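# Stack the orange-labelled carton on the other carton

## Task

Lift the carton that carries the orange label and set it down flat on the other carton, keeping the same face upward as it had at the start. It may overhang the lower carton's edge by no more than 1 cm, and it must stay there without the robot holding it. Then release it and move the tool away.

## Robot and tools

Robot: two arms, left_arm and right_arm, each ending in a suction cup rather than fingers. The tracked point on each arm is the cup point, the centre of the cup's rim when nothing touches it. The cup points along that point's own +z axis. About 4 cm back from the rim the tool widens, with its body and camera reaching up to roughly 9 cm sideways, so leave room for that near boxes and the other arm.

Scene frame: results print each cup point's position in metres and its orientation as a wxyz quaternion, in one shared frame. Its origin lies on the table surface midway between the arms, +z is up, +x goes out across the table, and left_arm sits on the +y side. The names left and right do not match image sides. Printed positions can be somewhat off, more so when an arm reaches far.

Row layout: every command is a row of 14 numbers, each in [-1, 1], always covering both arms: left_arm dx, dy, dz, rx, ry, rz, then left_gripper suction, then the same seven for right_arm and right_gripper. dx to rz are an offset, not a pose: they shift the cup point from where it was measured at the start of the action (for the first action in a call, from the pose last reported in this scene), expressed in the cup point's own axes. A value of 1.0 equals 0.6 m of travel or 180 degrees of turn; rx, ry, rz form a single rotation vector. Suction: a value above 0.01 switches vacuum on, 0.01 or less switches it off, and the setting persists. To keep an arm's vacuum unchanged, repeat its current value, since 0 is an off command.

execute_actions(actions): a list of actions; each action is a table of up to 15 rows, one row per 1/30 s step. If fewer than 15 rows are given, the final row repeats to fill the 15 steps. All rows in an action are offsets from that action's start pose, not from the prior row. An empty list just returns state and images. Per step, the commanded pose is clipped to within 70 mm and 16 degrees of the measured pose, so big offsets need several actions; after an action the arm only continues to its last clipped pose. Results include step readings of positions, with HELD tagging steps where an arm's command was held back.

move(target, speed, blocking): target is one 14-number row as above, offsets measured from the pose in the latest result that showed one. Each cup point follows a straight line toward its target, both arms finishing together, over 0.5 to 10 s (stopping short if longer). speed is in m/s, 0.002 to 0.5, default 0.25; turning is capped at twice that in rad/s. Moves do not avoid obstacles or the other arm, and arms can lag, drift off line or overshoot speed, especially when nearly straight. The suction values are applied at the start. The result adds a move: line giving the ending (done, off_target, moving, held, fault) and active limits (paced = sent pose was clipped; held = a check blocked some steps, after which the arm may jump faster), plus each cup point's distance from target. With blocking=false the call returns after 0.5 s while motion continues; other commands are refused until a result shows the move ended, so use wait or stop.

wait(seconds): 0 to 10 s, arms keep their last command; returns early if a running move finishes. stop(): brakes a running move; it needs room to decelerate and suction stays as set. zoom_image(camera, region): enlarges part of the latest image from cam_head_left, cam_head_right, cam_left_wrist or cam_right_wrist; region is [x0, y0, x1, y1] in pixels, top-left origin, at most 504 by 504. All four images are 504x504, returned in that order. finished_scene(scene): ends the current scene by its number, irreversibly, and reports success.

Gripping: turn suction on and press the 36 mm rim squarely onto a smooth flat face so it seals all round; holes, seams, gaps or a box edge under the rim leak. suction_measured near 0 means no seal, 0.83 or more means airtight; part_present goes to 1 at 0.50 and back to 0 below 0.45. Vacuum shortens the cup, so a held item sits up to about 12 mm nearer the tool than the cup point implies. To release, set the carton down on its support first, then switch suction off, and lift at least 15 mm before the cup is clear. If the cup seals to the table it pins the tool; switch suction off to free it.

Avoid: the arms are stiff, so driving even slightly past a firm contact can cause a fault; faster or deeper pushes hit harder. A joint reaching its load limit (142 N m for waist, shoulder, elbow; 35.6 N m for forearm roll, wrist pitch, wrist roll) or any external force of 150 N stops that arm for 10 s and drops the rest of the call. Holding loads heats motors; MOTOR HOT warns, and an OVER-TEMPERATURE FAULT brakes the arm until cool. Do not let the arms collide or push each other, do not drop, slam or knock anything, and never let anything leave the table. A pose unreachable line means the clearance check altered that arm's command. Loose objects may occasionally get a small nudge. Keep an idle arm steady by sending zero offsets (after first correcting it back to its desired pose).

Each tool is called after "Emit:" by a JSON object that holds its "api" and its "payload", one argument or row to a line.

## Session

Emit:
{"api": "execute_actions", "payload": {
  "actions": []
}}

Scene clock: 0.00 s.
left_arm: end_effector_position=(+0.4974, +0.5583, +0.3110) suction_measured=0.00 part_present=0 end_effector_quat_wxyz=(+0.001, -0.299, +0.954, +0.001) | right_arm: end_effector_position=(+0.4919, -0.2362, +0.3132) suction_measured=0.00 part_present=0 end_effector_quat_wxyz=(+0.001, +0.158, +0.987, +0.001)
Joint positions: left_arm=[ 0.266  0.134  0.194 -0.001 -1.629  0.261] | right_arm=[ 0.261  0.129  0.194 -0.    -1.632 -0.784]
Joint velocities: left_arm=[ 0.001  0.     0.     0.     0.001 -0.001] | right_arm=[ 0.001  0.    -0.001  0.001  0.     0.   ]
Hand target (left_arm): +0.497, +0.558, +0.311; +0.001, -0.299, +0.954, +0.001
Hand target (right_arm): +0.492, -0.236, +0.313; +0.001, +0.158, +0.987, +0.001

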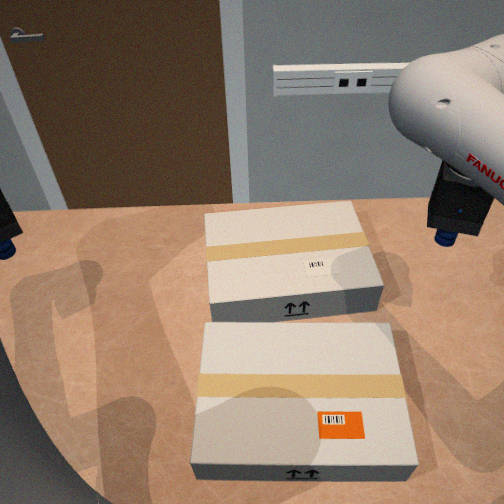

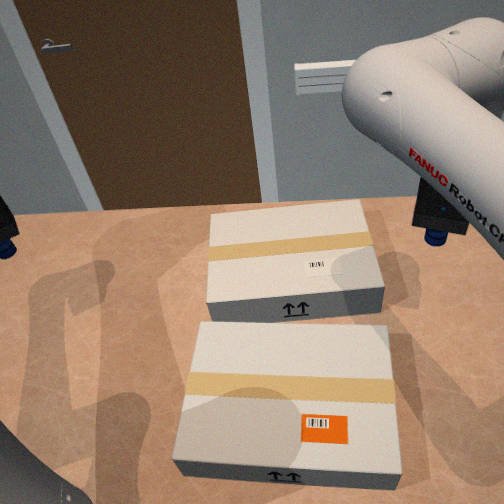

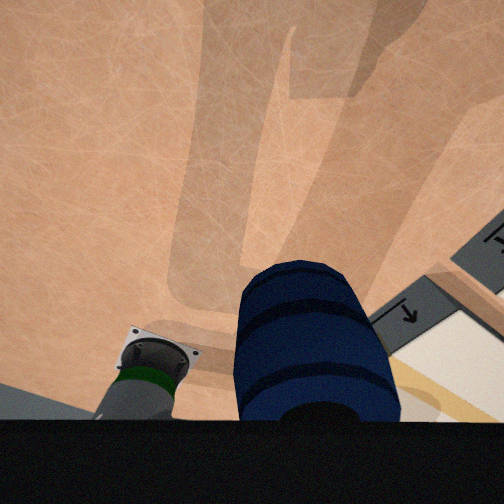

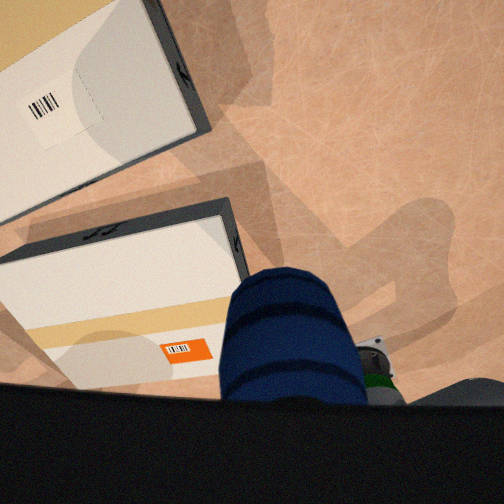

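Emit:
{"api": "move", "payload": {
  "target": [0,0,0,0,0,0,0,0.344,0.300,0,0,0,-0.101,0]
}}

Scene clock: 2.07 s.
left_arm: end_effector_position=(+0.4974, +0.5583, +0.3110) suction_measured=0.00 part_present=0 end_effector_quat_wxyz=(+0.001, -0.299, +0.954, +0.001) | right_arm: end_effector_position=(+0.3524, -0.0006, +0.3132) suction_measured=0.00 part_present=0 end_effector_quat_wxyz=(+0.001, -0.000, +1.000, +0.001)
Joint positions: left_arm=[ 0.266  0.134  0.194 -0.001 -1.629  0.261] | right_arm=[ 0.831  0.094  0.154 -0.    -1.629 -1.037]
Joint velocities: left_arm=[-0.001  0.001 -0.    -0.     0.    -0.   ] | right_arm=[ 0.001 -0.     0.002 -0.001 -0.    -0.   ]
Hand target (left_arm): +0.497, +0.558, +0.311; +0.001, -0.299, +0.954, +0.001
Hand target (right_arm): +0.352, -0.001, +0.313; +0.001, -0.000, +1.000, +0.001
Off the commanded pose (left_arm): 0.000 m, 0 deg.
Off the commanded pose (right_arm): 0.001 m, 0 deg.
move: done

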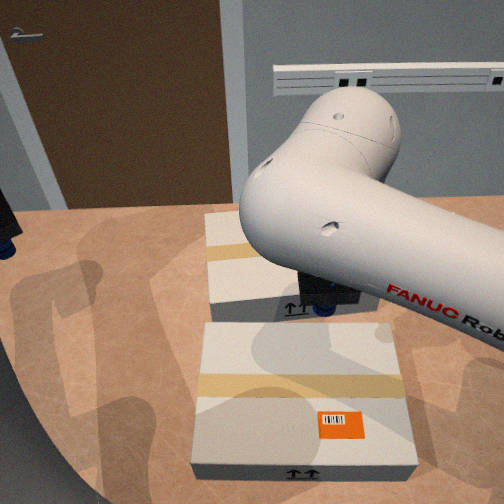

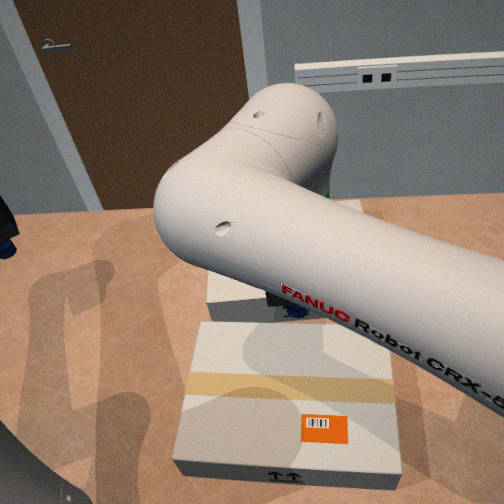

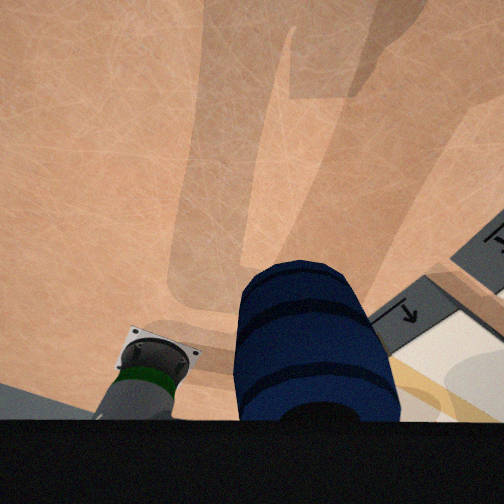

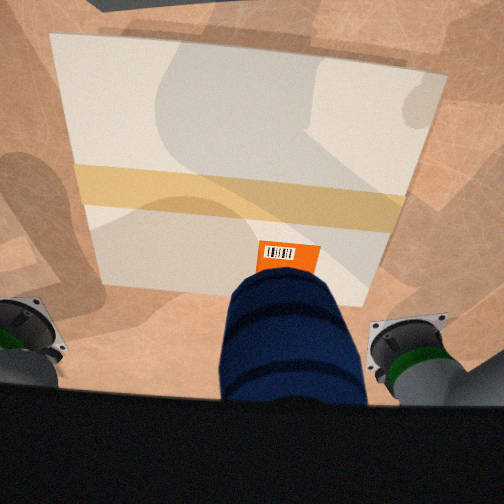

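Emit:
{"api": "move", "payload": {
  "target": [0,0,0,0,0,0,0,-0.622,-0.005,0,0,0,-0.042,0],
  "speed": 0.35
}}

Scene clock: 4.83 s.
left_arm: end_effector_position=(+0.4974, +0.5583, +0.3110) suction_measured=0.00 part_present=0 end_effector_quat_wxyz=(+0.001, -0.299, +0.954, +0.001) | right_arm: end_effector_position=(+0.7242, -0.0051, +0.3130) suction_measured=0.00 part_present=0 end_effector_quat_wxyz=(+0.093, -0.066, +0.993, +0.035)
Joint positions: left_arm=[ 0.266  0.134  0.194 -0.001 -1.629  0.261] | right_arm=[ 0.404  1.025  1.537  0.038 -1.887 -0.462]
Joint velocities: left_arm=[-0.001 -0.001 -0.     0.    -0.001  0.   ] | right_arm=[ 0.     0.001  0.    -0.002  0.001  0.   ]
Hand target (left_arm): +0.497, +0.558, +0.311; +0.001, -0.299, +0.954, +0.001
Hand target (right_arm): +0.724, -0.005, +0.313; +0.093, -0.066, +0.993, +0.035
Off the commanded pose (left_arm): 0.000 m, 0 deg.
Off the commanded pose (right_arm): 0.002 m, 11 deg.
elbow stopped short (right arm): the move would have taken joint 3 (elbow) straighter than the controller allows; a more bent joint 3 avoids this.
move: off_target (right_arm); limits=paced

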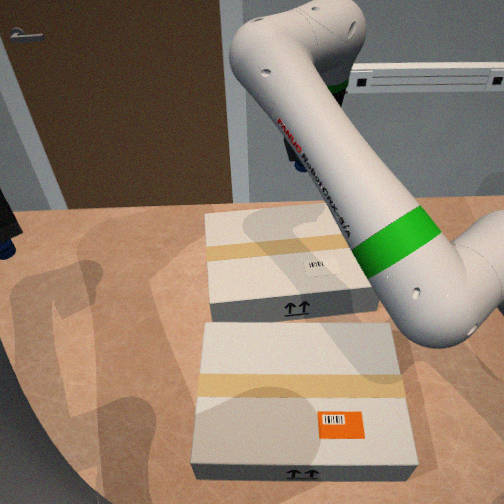

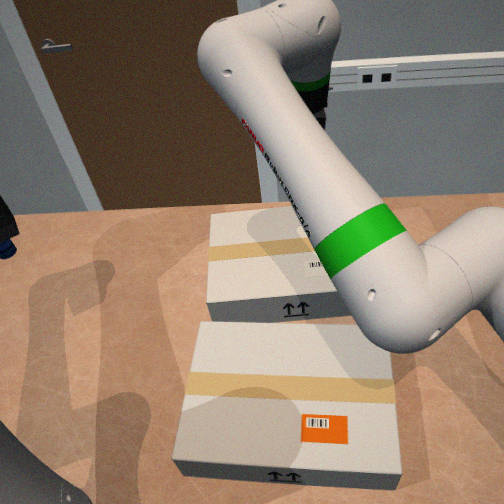

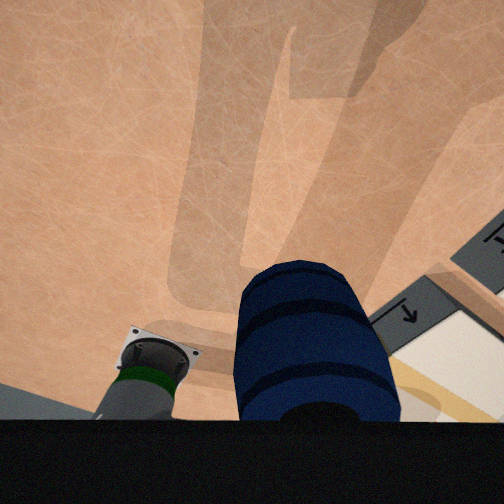

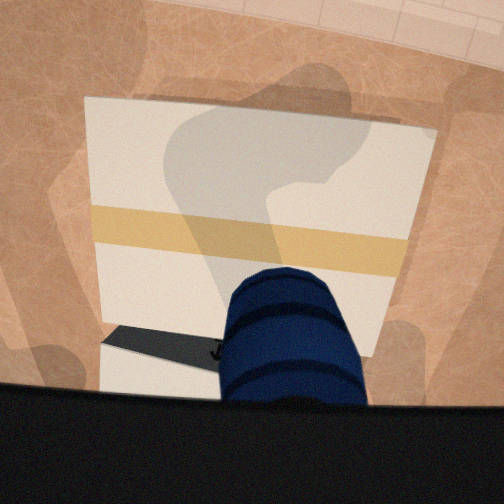

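Emit:
{"api": "move", "payload": {
  "target": [0,0,0,0,0,0,0,0.0632,0.0347,0.165,0.0184,0.0606,0.0006,0],
  "speed": 0.15
}}

Scene clock: 6.37 s.
left_arm: end_effector_position=(+0.4974, +0.5583, +0.3110) suction_measured=0.00 part_present=0 end_effector_quat_wxyz=(+0.001, -0.299, +0.954, +0.001) | right_arm: end_effector_position=(+0.7017, +0.0187, +0.2097) suction_measured=0.00 part_present=0 end_effector_quat_wxyz=(+0.003, -0.065, +0.998, +0.002)
Joint positions: left_arm=[ 0.266  0.134  0.194 -0.001 -1.629  0.261] | right_arm=[ 0.432  1.149  1.538  0.001 -1.953 -0.507]
Joint velocities: left_arm=[ 0.001  0.    -0.001  0.     0.001  0.001] | right_arm=[-0.001  0.    -0.001  0.001  0.001  0.   ]
Hand target (left_arm): +0.497, +0.558, +0.311; +0.001, -0.299, +0.954, +0.001
Hand target (right_arm): +0.702, +0.019, +0.210; +0.003, -0.065, +0.998, +0.002
Off the commanded pose (left_arm): 0.000 m, 0 deg.
Off the commanded pose (right_arm): 0.001 m, 0 deg.
elbow stopped short (right arm): the move would have taken joint 3 (elbow) straighter than the controller allows; a more bent joint 3 avoids this.
move: done

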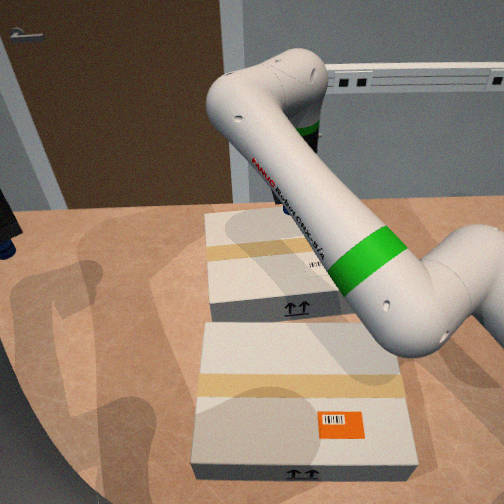

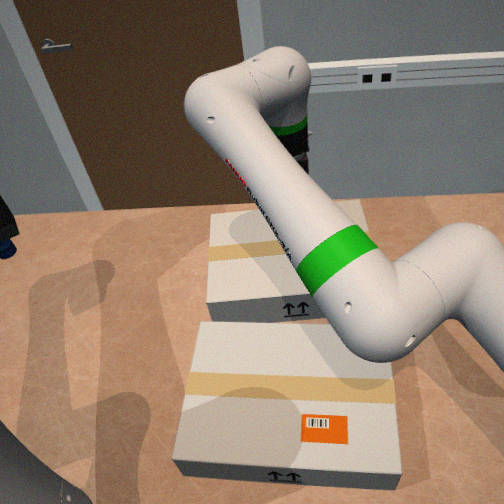

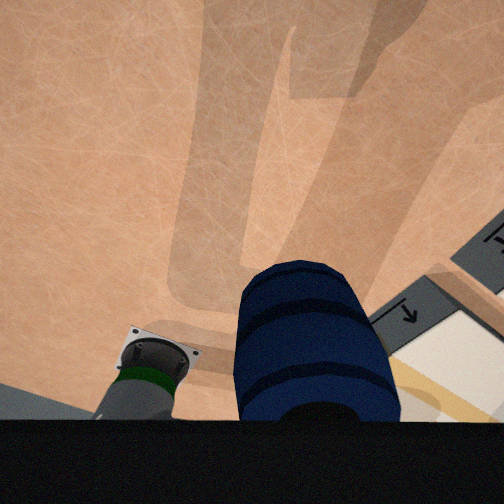

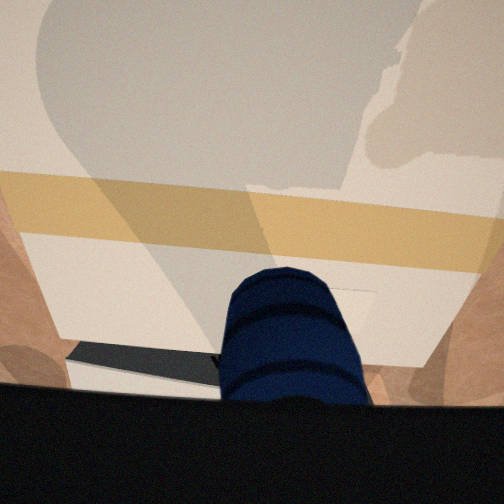

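Emit:
{"api": "move", "payload": {
  "target": [0,0,0,0,0,0,0,0.61,0.0905,0,0,0,0.042,0],
  "speed": 0.3
}}

Scene clock: 8.20 s.
left_arm: end_effector_position=(+0.4974, +0.5583, +0.3110) suction_measured=0.00 part_present=0 end_effector_quat_wxyz=(+0.001, -0.299, +0.954, +0.001) | right_arm: end_effector_position=(+0.3319, +0.0261, +0.2078) suction_measured=0.00 part_present=0 end_effector_quat_wxyz=(+0.002, +0.001, +1.000, +0.002)
Joint positions: left_arm=[ 0.266  0.134  0.194 -0.001 -1.629  0.261] | right_arm=[ 0.898  0.119 -0.065  0.002 -1.381 -1.106]
Joint velocities: left_arm=[ 0.001 -0.001 -0.     0.    -0.    -0.   ] | right_arm=[ 0.002 -0.    -0.002  0.     0.     0.   ]
Hand target (left_arm): +0.497, +0.558, +0.311; +0.001, -0.299, +0.954, +0.001
Hand target (right_arm): +0.332, +0.026, +0.208; +0.002, +0.001, +1.000, +0.002
Off the commanded pose (left_arm): 0.000 m, 0 deg.
Off the commanded pose (right_arm): 0.001 m, 0 deg.
move: done

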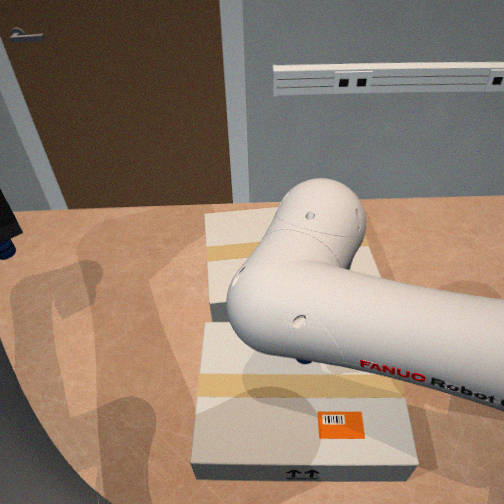

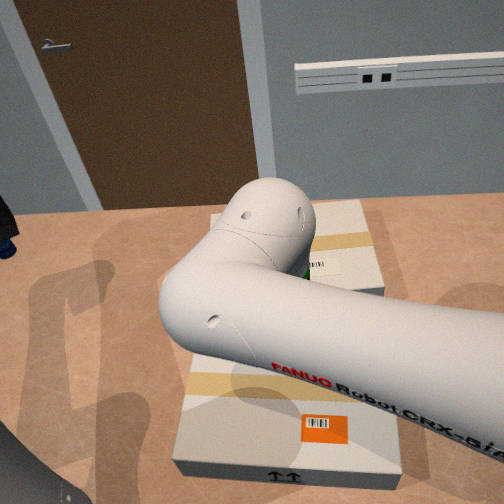

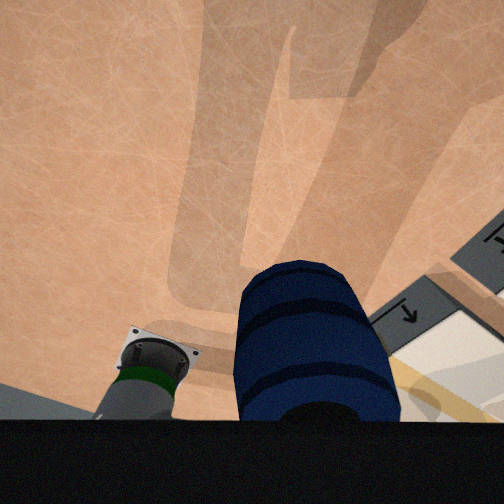

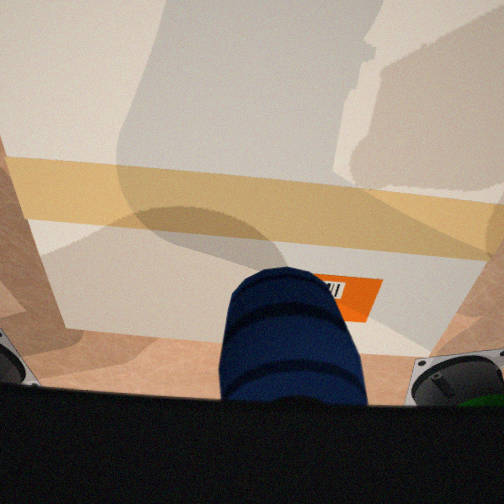

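Emit:
{"api": "move", "payload": {
  "target": [0,0,0,0,0,0,0,0,0,0.15,0,0,0,0],
  "speed": 0.12
}}

Scene clock: 9.47 s.
left_arm: end_effector_position=(+0.4974, +0.5583, +0.3110) suction_measured=0.00 part_present=0 end_effector_quat_wxyz=(+0.001, -0.299, +0.954, +0.001) | right_arm: end_effector_position=(+0.3323, +0.0265, +0.1178) suction_measured=0.00 part_present=0 end_effector_quat_wxyz=(+0.002, +0.001, +1.000, +0.002)
Joint positions: left_arm=[ 0.266  0.134  0.194 -0.001 -1.629  0.261] | right_arm=[ 0.898  0.183 -0.21   0.002 -1.172 -1.106]
Joint velocities: left_arm=[ 0.002 -0.    -0.     0.     0.     0.001] | right_arm=[-0.001  0.    -0.    -0.001 -0.001 -0.001]
Hand target (left_arm): +0.497, +0.558, +0.311; +0.001, -0.299, +0.954, +0.001
Hand target (right_arm): +0.332, +0.027, +0.118; +0.002, +0.001, +1.000, +0.002
Off the commanded pose (left_arm): 0.000 m, 0 deg.
Off the commanded pose (right_arm): 0.000 m, 0 deg.
move: done

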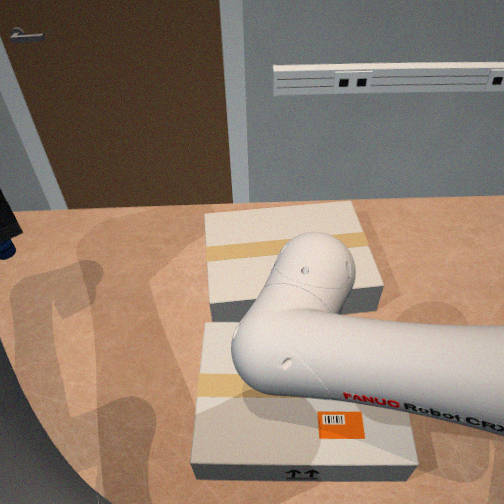

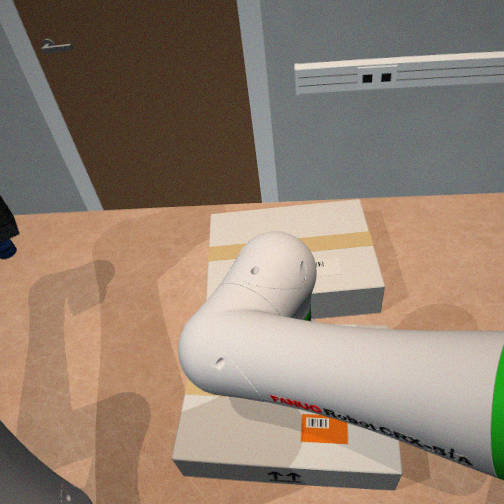

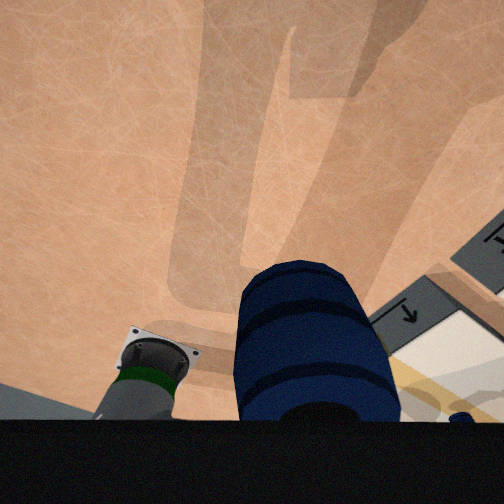

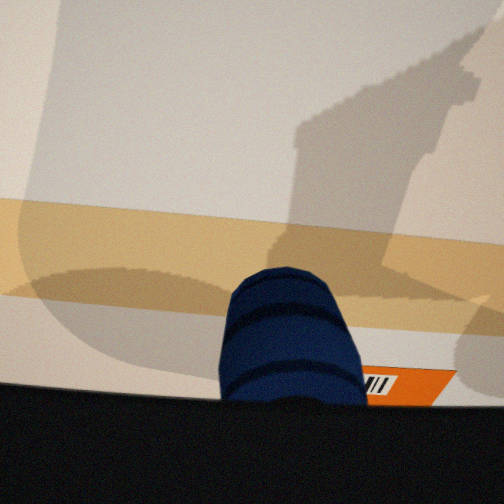

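Emit:
{"api": "move", "payload": {
  "target": [0,0,0,0,0,0,0,0,0,0.025,0,0,0,1],
  "speed": 0.03
}}

Emit:
{"api": "move", "payload": {
  "target": [0,0,0,0,0,0,0,0,0,0.012,0,0,0,1],
  "speed": 0.02
}}

Scene clock: 10.33 s.
left_arm: end_effector_position=(+0.4974, +0.5583, +0.3110) suction_measured=0.00 part_present=0 end_effector_quat_wxyz=(+0.001, -0.299, +0.954, +0.001) | right_arm: end_effector_position=(+0.3324, +0.0266, +0.1028) suction_measured=0.00 part_present=0 end_effector_quat_wxyz=(+0.002, +0.001, +1.000, +0.002)
Joint positions: left_arm=[ 0.266  0.134  0.194 -0.001 -1.629  0.261] | right_arm=[ 0.898  0.198 -0.23   0.002 -1.137 -1.106]
Joint velocities: left_arm=[ 0.002 -0.001 -0.001 -0.    -0.     0.001] | right_arm=[ 0.    -0.    -0.003 -0.002 -0.001  0.   ]
Hand target (left_arm): +0.497, +0.558, +0.311; +0.001, -0.299, +0.954, +0.001
Hand target (right_arm): +0.332, +0.027, +0.103; +0.002, +0.001, +1.000, +0.002
Off the commanded pose (left_arm): 0.000 m, 0 deg.
Off the commanded pose (right_arm): 0.000 m, 0 deg.
move: done

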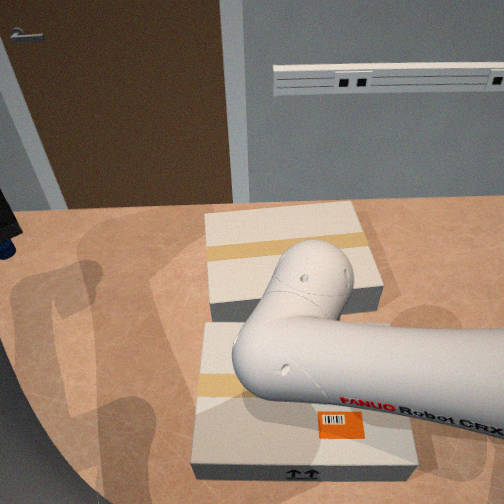

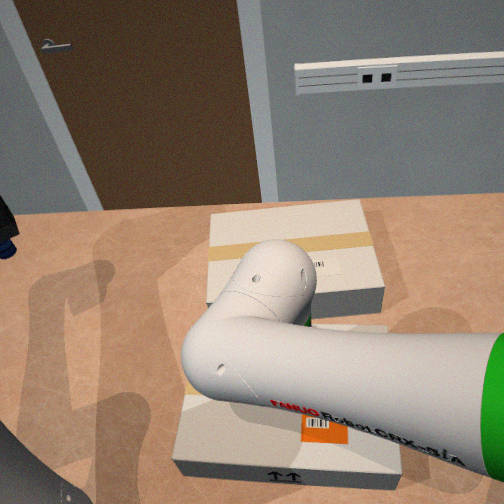

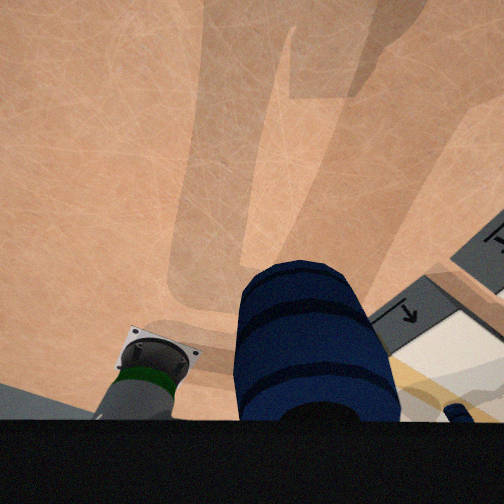

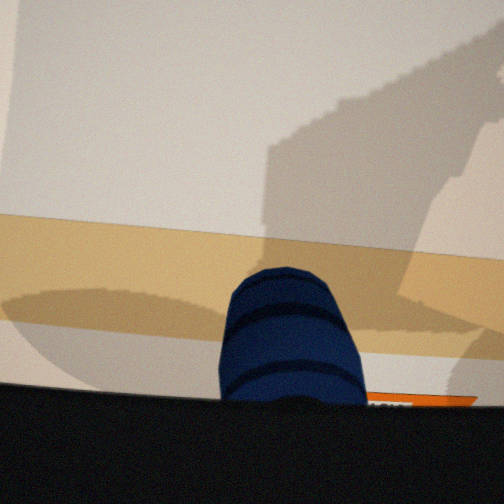

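Scene clock: 11.03 s.
left_arm: end_effector_position=(+0.4974, +0.5583, +0.3110) suction_measured=0.00 part_present=0 end_effector_quat_wxyz=(+0.001, -0.299, +0.954, +0.001) | right_arm: end_effector_position=(+0.3324, +0.0266, +0.0954) suction_measured=0.68 part_present=1 end_effector_quat_wxyz=(+0.002, +0.001, +1.000, +0.002)
Joint positions: left_arm=[ 0.266  0.134  0.194 -0.001 -1.629  0.261] | right_arm=[ 0.897  0.206 -0.239  0.002 -1.12  -1.106]
Joint velocities: left_arm=[-0.001  0.    -0.    -0.    -0.002  0.   ] | right_arm=[-0.001 -0.     0.     0.    -0.     0.   ]
Hand target (left_arm): +0.497, +0.558, +0.311; +0.001, -0.299, +0.954, +0.001
Hand target (right_arm): +0.332, +0.027, +0.096; +0.002, +0.001, +1.000, +0.002
Off the commanded pose (left_arm): 0.000 m, 0 deg.
Off the commanded pose (right_arm): 0.000 m, 0 deg.
move: done

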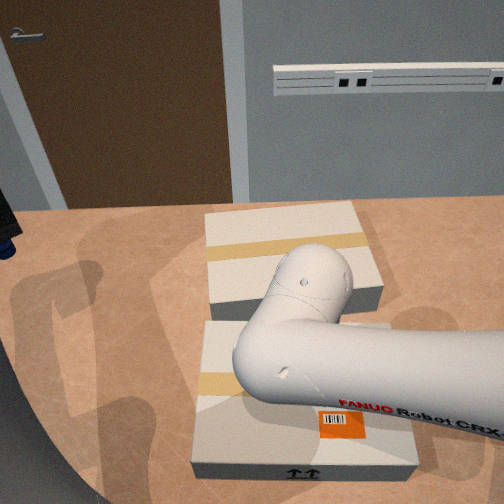

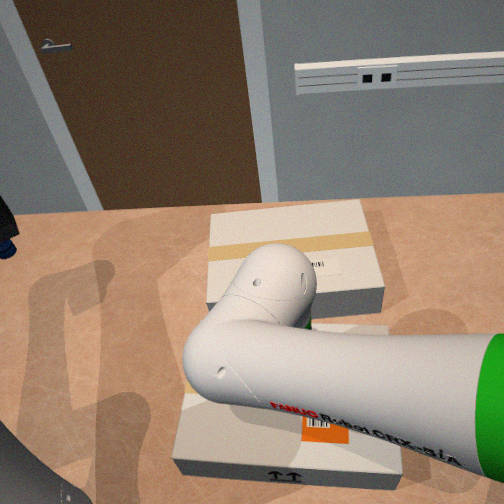

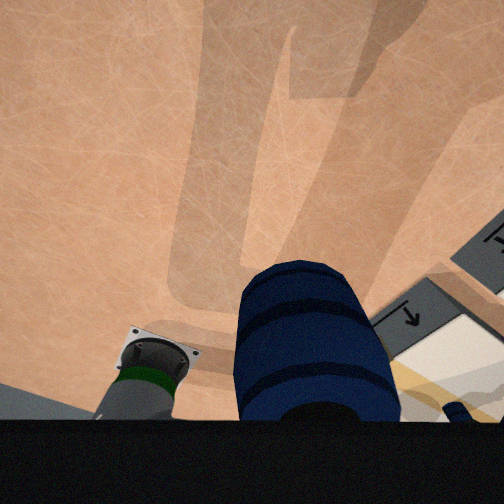

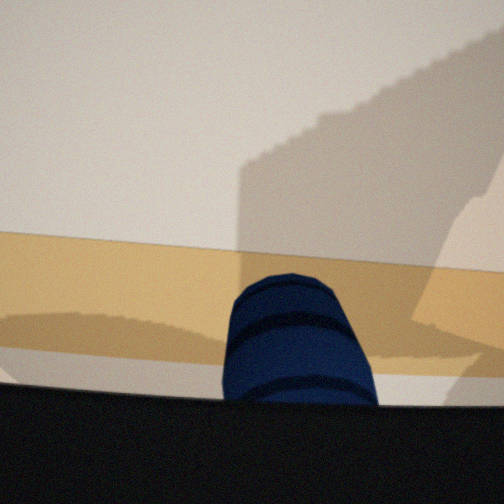

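Emit:
{"api": "move", "payload": {
  "target": [0,0,0,0,0,0,0,0,0,-0.04,0,0,0,1],
  "speed": 0.03
}}

Scene clock: 12.10 s.
left_arm: end_effector_position=(+0.4974, +0.5583, +0.3110) suction_measured=0.00 part_present=0 end_effector_quat_wxyz=(+0.001, -0.299, +0.954, +0.001) | right_arm: end_effector_position=(+0.3323, +0.0265, +0.1195) suction_measured=0.85 part_present=1 end_effector_quat_wxyz=(+0.002, +0.001, +1.000, +0.002)
Joint positions: left_arm=[ 0.266  0.134  0.194 -0.001 -1.629  0.261] | right_arm=[ 0.898  0.182 -0.207  0.002 -1.176 -1.106]
Joint velocities: left_arm=[-0.001 -0.    -0.    -0.     0.001  0.001] | right_arm=[-0.002  0.001  0.     0.001 -0.001  0.   ]
Hand target (left_arm): +0.497, +0.558, +0.311; +0.001, -0.299, +0.954, +0.001
Hand target (right_arm): +0.332, +0.026, +0.119; +0.002, +0.001, +1.000, +0.002
Off the commanded pose (left_arm): 0.000 m, 0 deg.
Off the commanded pose (right_arm): 0.000 m, 0 deg.
move: done

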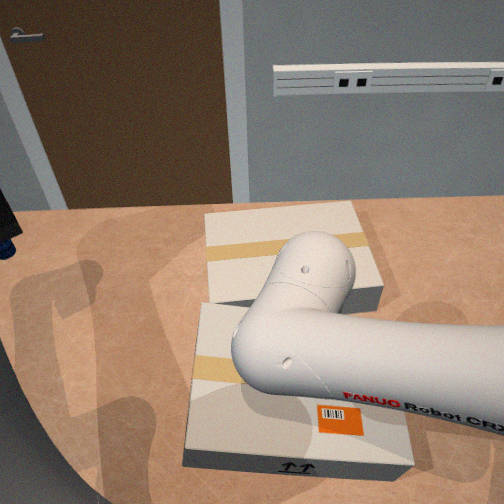

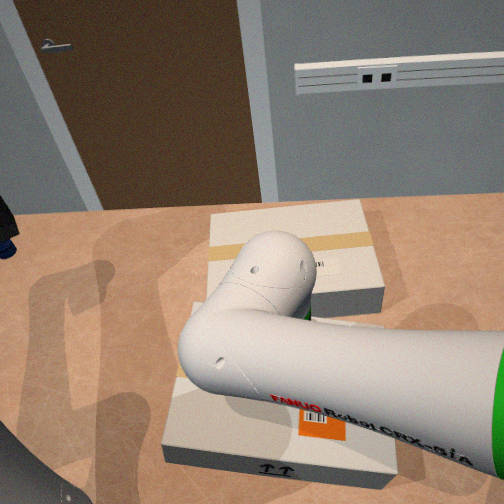

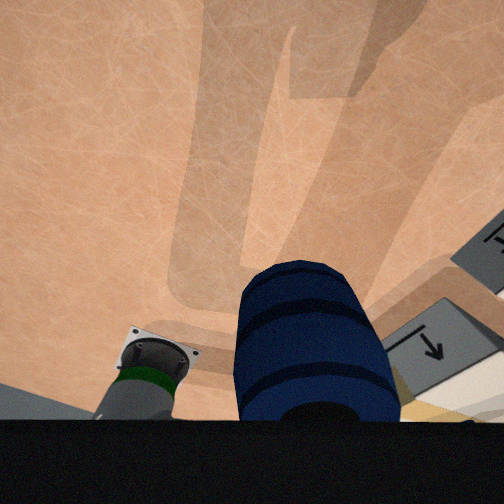

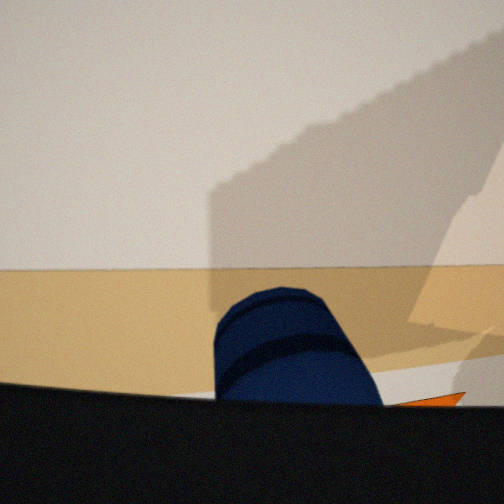

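Emit:
{"api": "move", "payload": {
  "target": [0,0,0,0,0,0,0,0,0,0.047,0,0,0,1],
  "speed": 0.03
}}

Emit:
{"api": "execute_actions", "payload": {
  "actions": [
    [[0,0,0,0,0,0,0,0,0,0,0,0,0,0]]
  ]
}}

Emit:
{"api": "move", "payload": {
  "target": [0,0,0,0,0,0,0,0,0,-0.04,0,0,0,0],
  "speed": 0.06
}}

Scene clock: 13.37 s.
left_arm: end_effector_position=(+0.4974, +0.5583, +0.3110) suction_measured=0.00 part_present=0 end_effector_quat_wxyz=(+0.001, -0.299, +0.954, +0.001) | right_arm: end_effector_position=(+0.3324, +0.0266, +0.0912) suction_measured=0.85 part_present=1 end_effector_quat_wxyz=(+0.002, +0.001, +1.000, +0.002)
Joint positions: left_arm=[ 0.266  0.134  0.194 -0.001 -1.629  0.261] | right_arm=[ 0.897  0.211 -0.244  0.002 -1.11  -1.106]
Joint velocities: left_arm=[ 0.003  0.     0.     0.    -0.    -0.001] | right_arm=[ 0.     0.    -0.001 -0.003  0.     0.   ]
Hand target (left_arm): +0.497, +0.558, +0.311; +0.001, -0.299, +0.954, +0.001
Hand target (right_arm): +0.332, +0.027, +0.091; +0.002, +0.001, +1.000, +0.002
Off the commanded pose (left_arm): 0.000 m, 0 deg.
Off the commanded pose (right_arm): 0.000 m, 0 deg.
move: done

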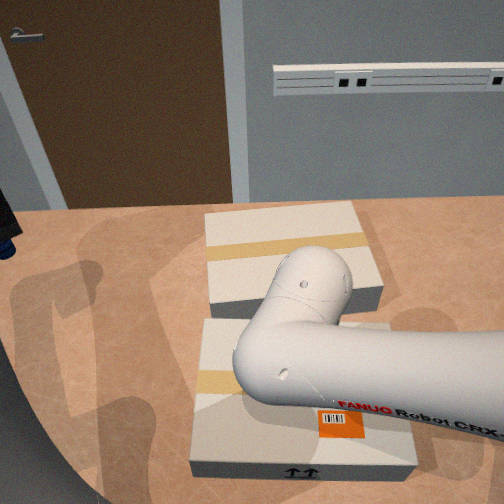

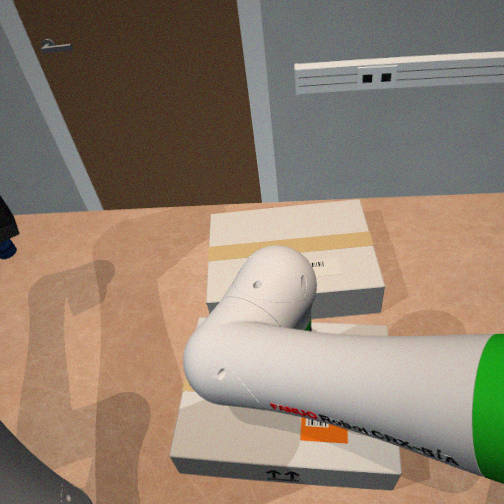

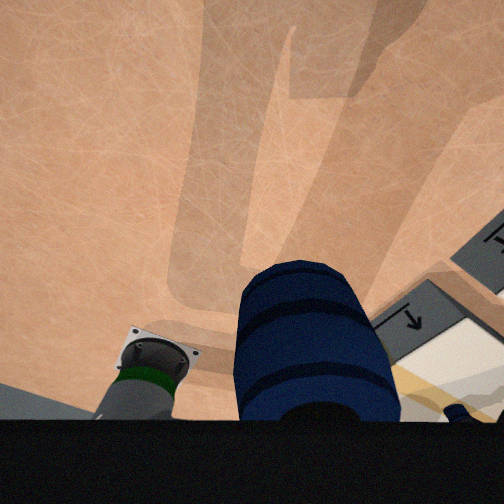

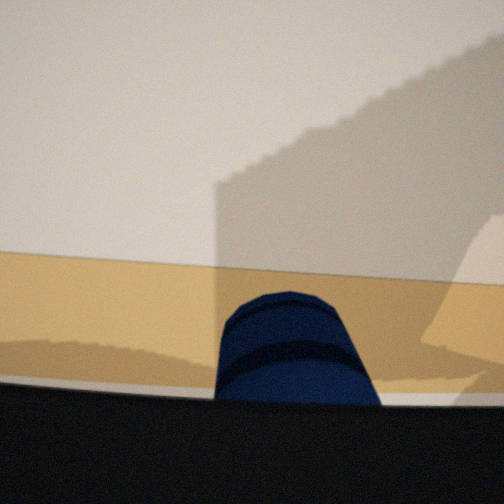

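Scene clock: 13.87 s.
left_arm: end_effector_position=(+0.4974, +0.5583, +0.3110) suction_measured=0.00 part_present=0 end_effector_quat_wxyz=(+0.001, -0.299, +0.954, +0.001) | right_arm: end_effector_position=(+0.3325, +0.0266, +0.0913) suction_measured=0.00 part_present=0 end_effector_quat_wxyz=(+0.002, +0.001, +1.000, +0.002)
Joint positions: left_arm=[ 0.266  0.134  0.194 -0.001 -1.629  0.261] | right_arm=[ 0.897  0.211 -0.244  0.002 -1.11  -1.106]
Joint velocities: left_arm=[-0.001 -0.    -0.001 -0.    -0.001 -0.001] | right_arm=[ 0.001  0.     0.002 -0.001 -0.    -0.   ]
Hand target (left_arm): +0.497, +0.558, +0.311; +0.001, -0.299, +0.954, +0.001
Hand target (right_arm): +0.332, +0.027, +0.091; +0.002, +0.001, +1.000, +0.002
Off the commanded pose (left_arm): 0.000 m, 0 deg.
Off the commanded pose (right_arm): 0.000 m, 0 deg.
Step readings (end_effector_position):
0: left_arm (+0.4974, +0.5583, +0.3110) | right_arm (+0.3324, +0.0266, +0.0912)
1: left_arm (+0.4974, +0.5583, +0.3110) | right_arm (+0.3324, +0.0266, +0.0912)
2: left_arm (+0.4974, +0.5583, +0.3110) | right_arm (+0.3325, +0.0266, +0.0913)
4: left_arm (+0.4974, +0.5583, +0.3110) | right_arm (+0.3325, +0.0266, +0.0913)
8: left_arm (+0.4974, +0.5583, +0.3110) | right_arm (+0.3325, +0.0266, +0.0913)
15: end_effector_position above

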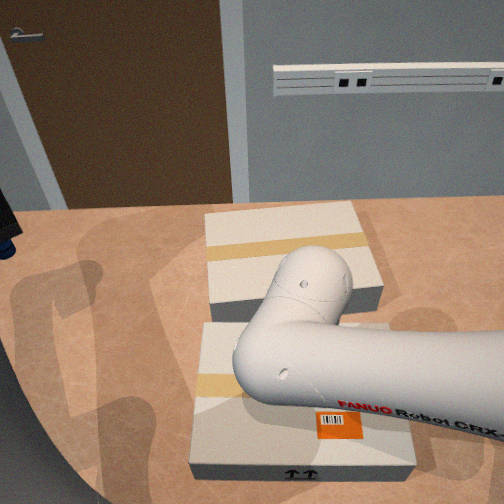

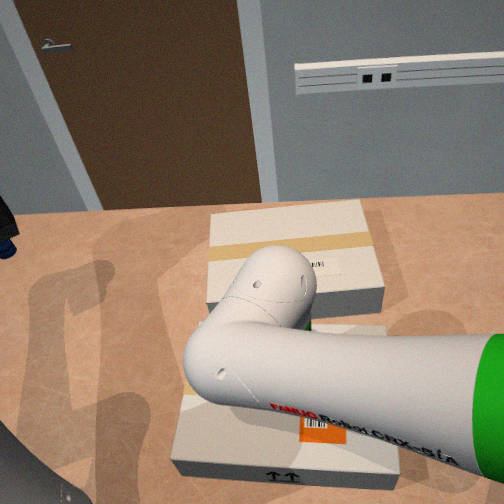

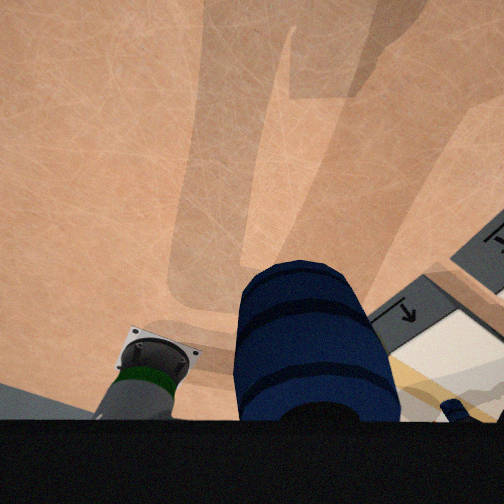

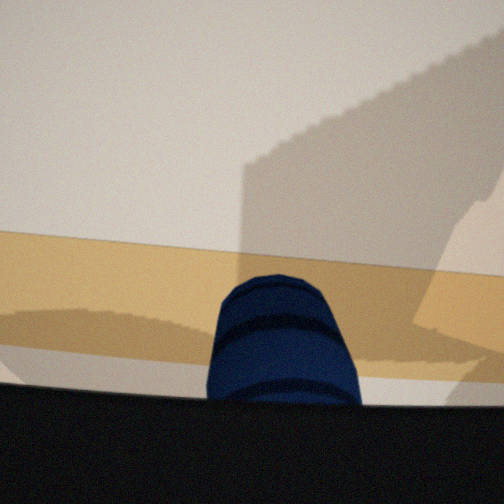

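Scene clock: 14.60 s.
left_arm: end_effector_position=(+0.4974, +0.5583, +0.3110) suction_measured=0.00 part_present=0 end_effector_quat_wxyz=(+0.001, -0.299, +0.954, +0.001) | right_arm: end_effector_position=(+0.3324, +0.0265, +0.1153) suction_measured=0.00 part_present=0 end_effector_quat_wxyz=(+0.002, +0.001, +1.000, +0.002)
Joint positions: left_arm=[ 0.266  0.134  0.194 -0.001 -1.629  0.261] | right_arm=[ 0.898  0.186 -0.213  0.002 -1.166 -1.106]
Joint velocities: left_arm=[-0.    -0.001 -0.    -0.    -0.     0.   ] | right_arm=[ 0.     0.    -0.     0.001  0.001 -0.   ]
Hand target (left_arm): +0.497, +0.558, +0.311; +0.001, -0.299, +0.954, +0.001
Hand target (right_arm): +0.332, +0.027, +0.115; +0.002, +0.001, +1.000, +0.002
Off the commanded pose (left_arm): 0.000 m, 0 deg.
Off the commanded pose (right_arm): 0.000 m, 0 deg.
move: done

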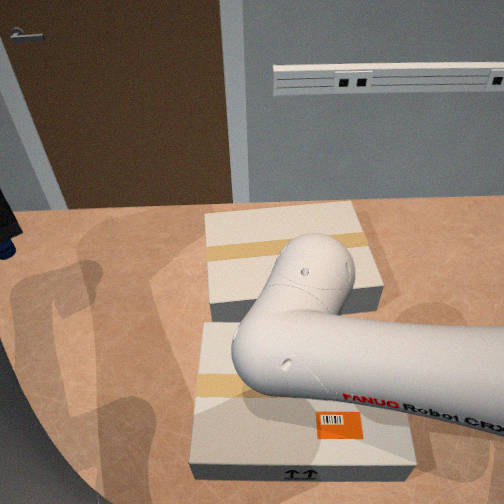

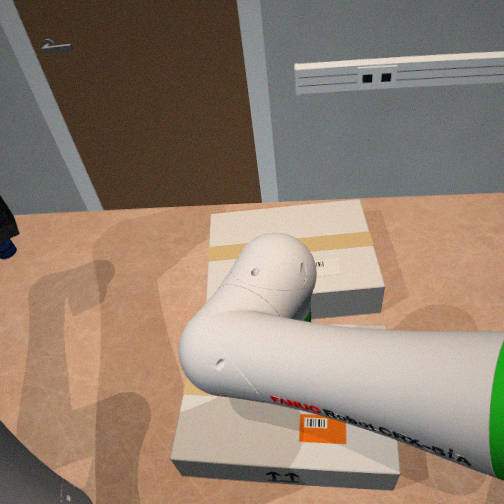

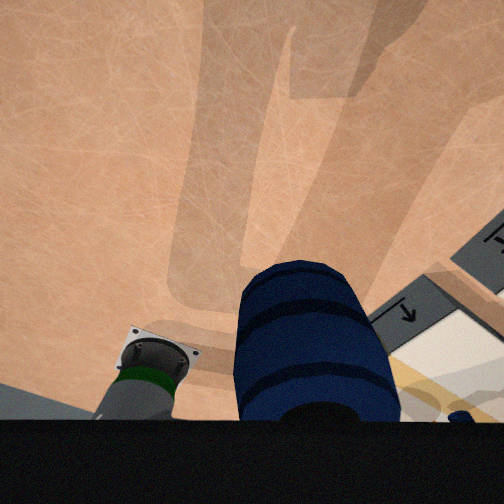

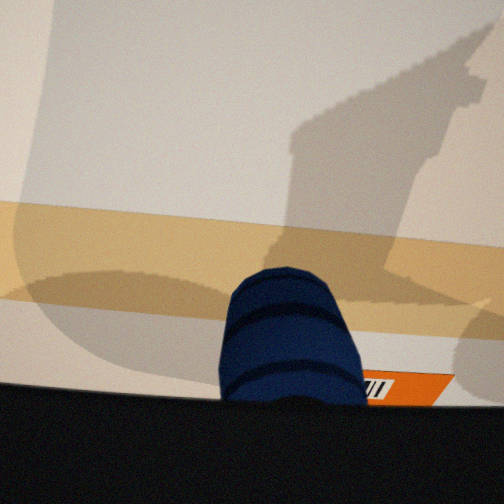

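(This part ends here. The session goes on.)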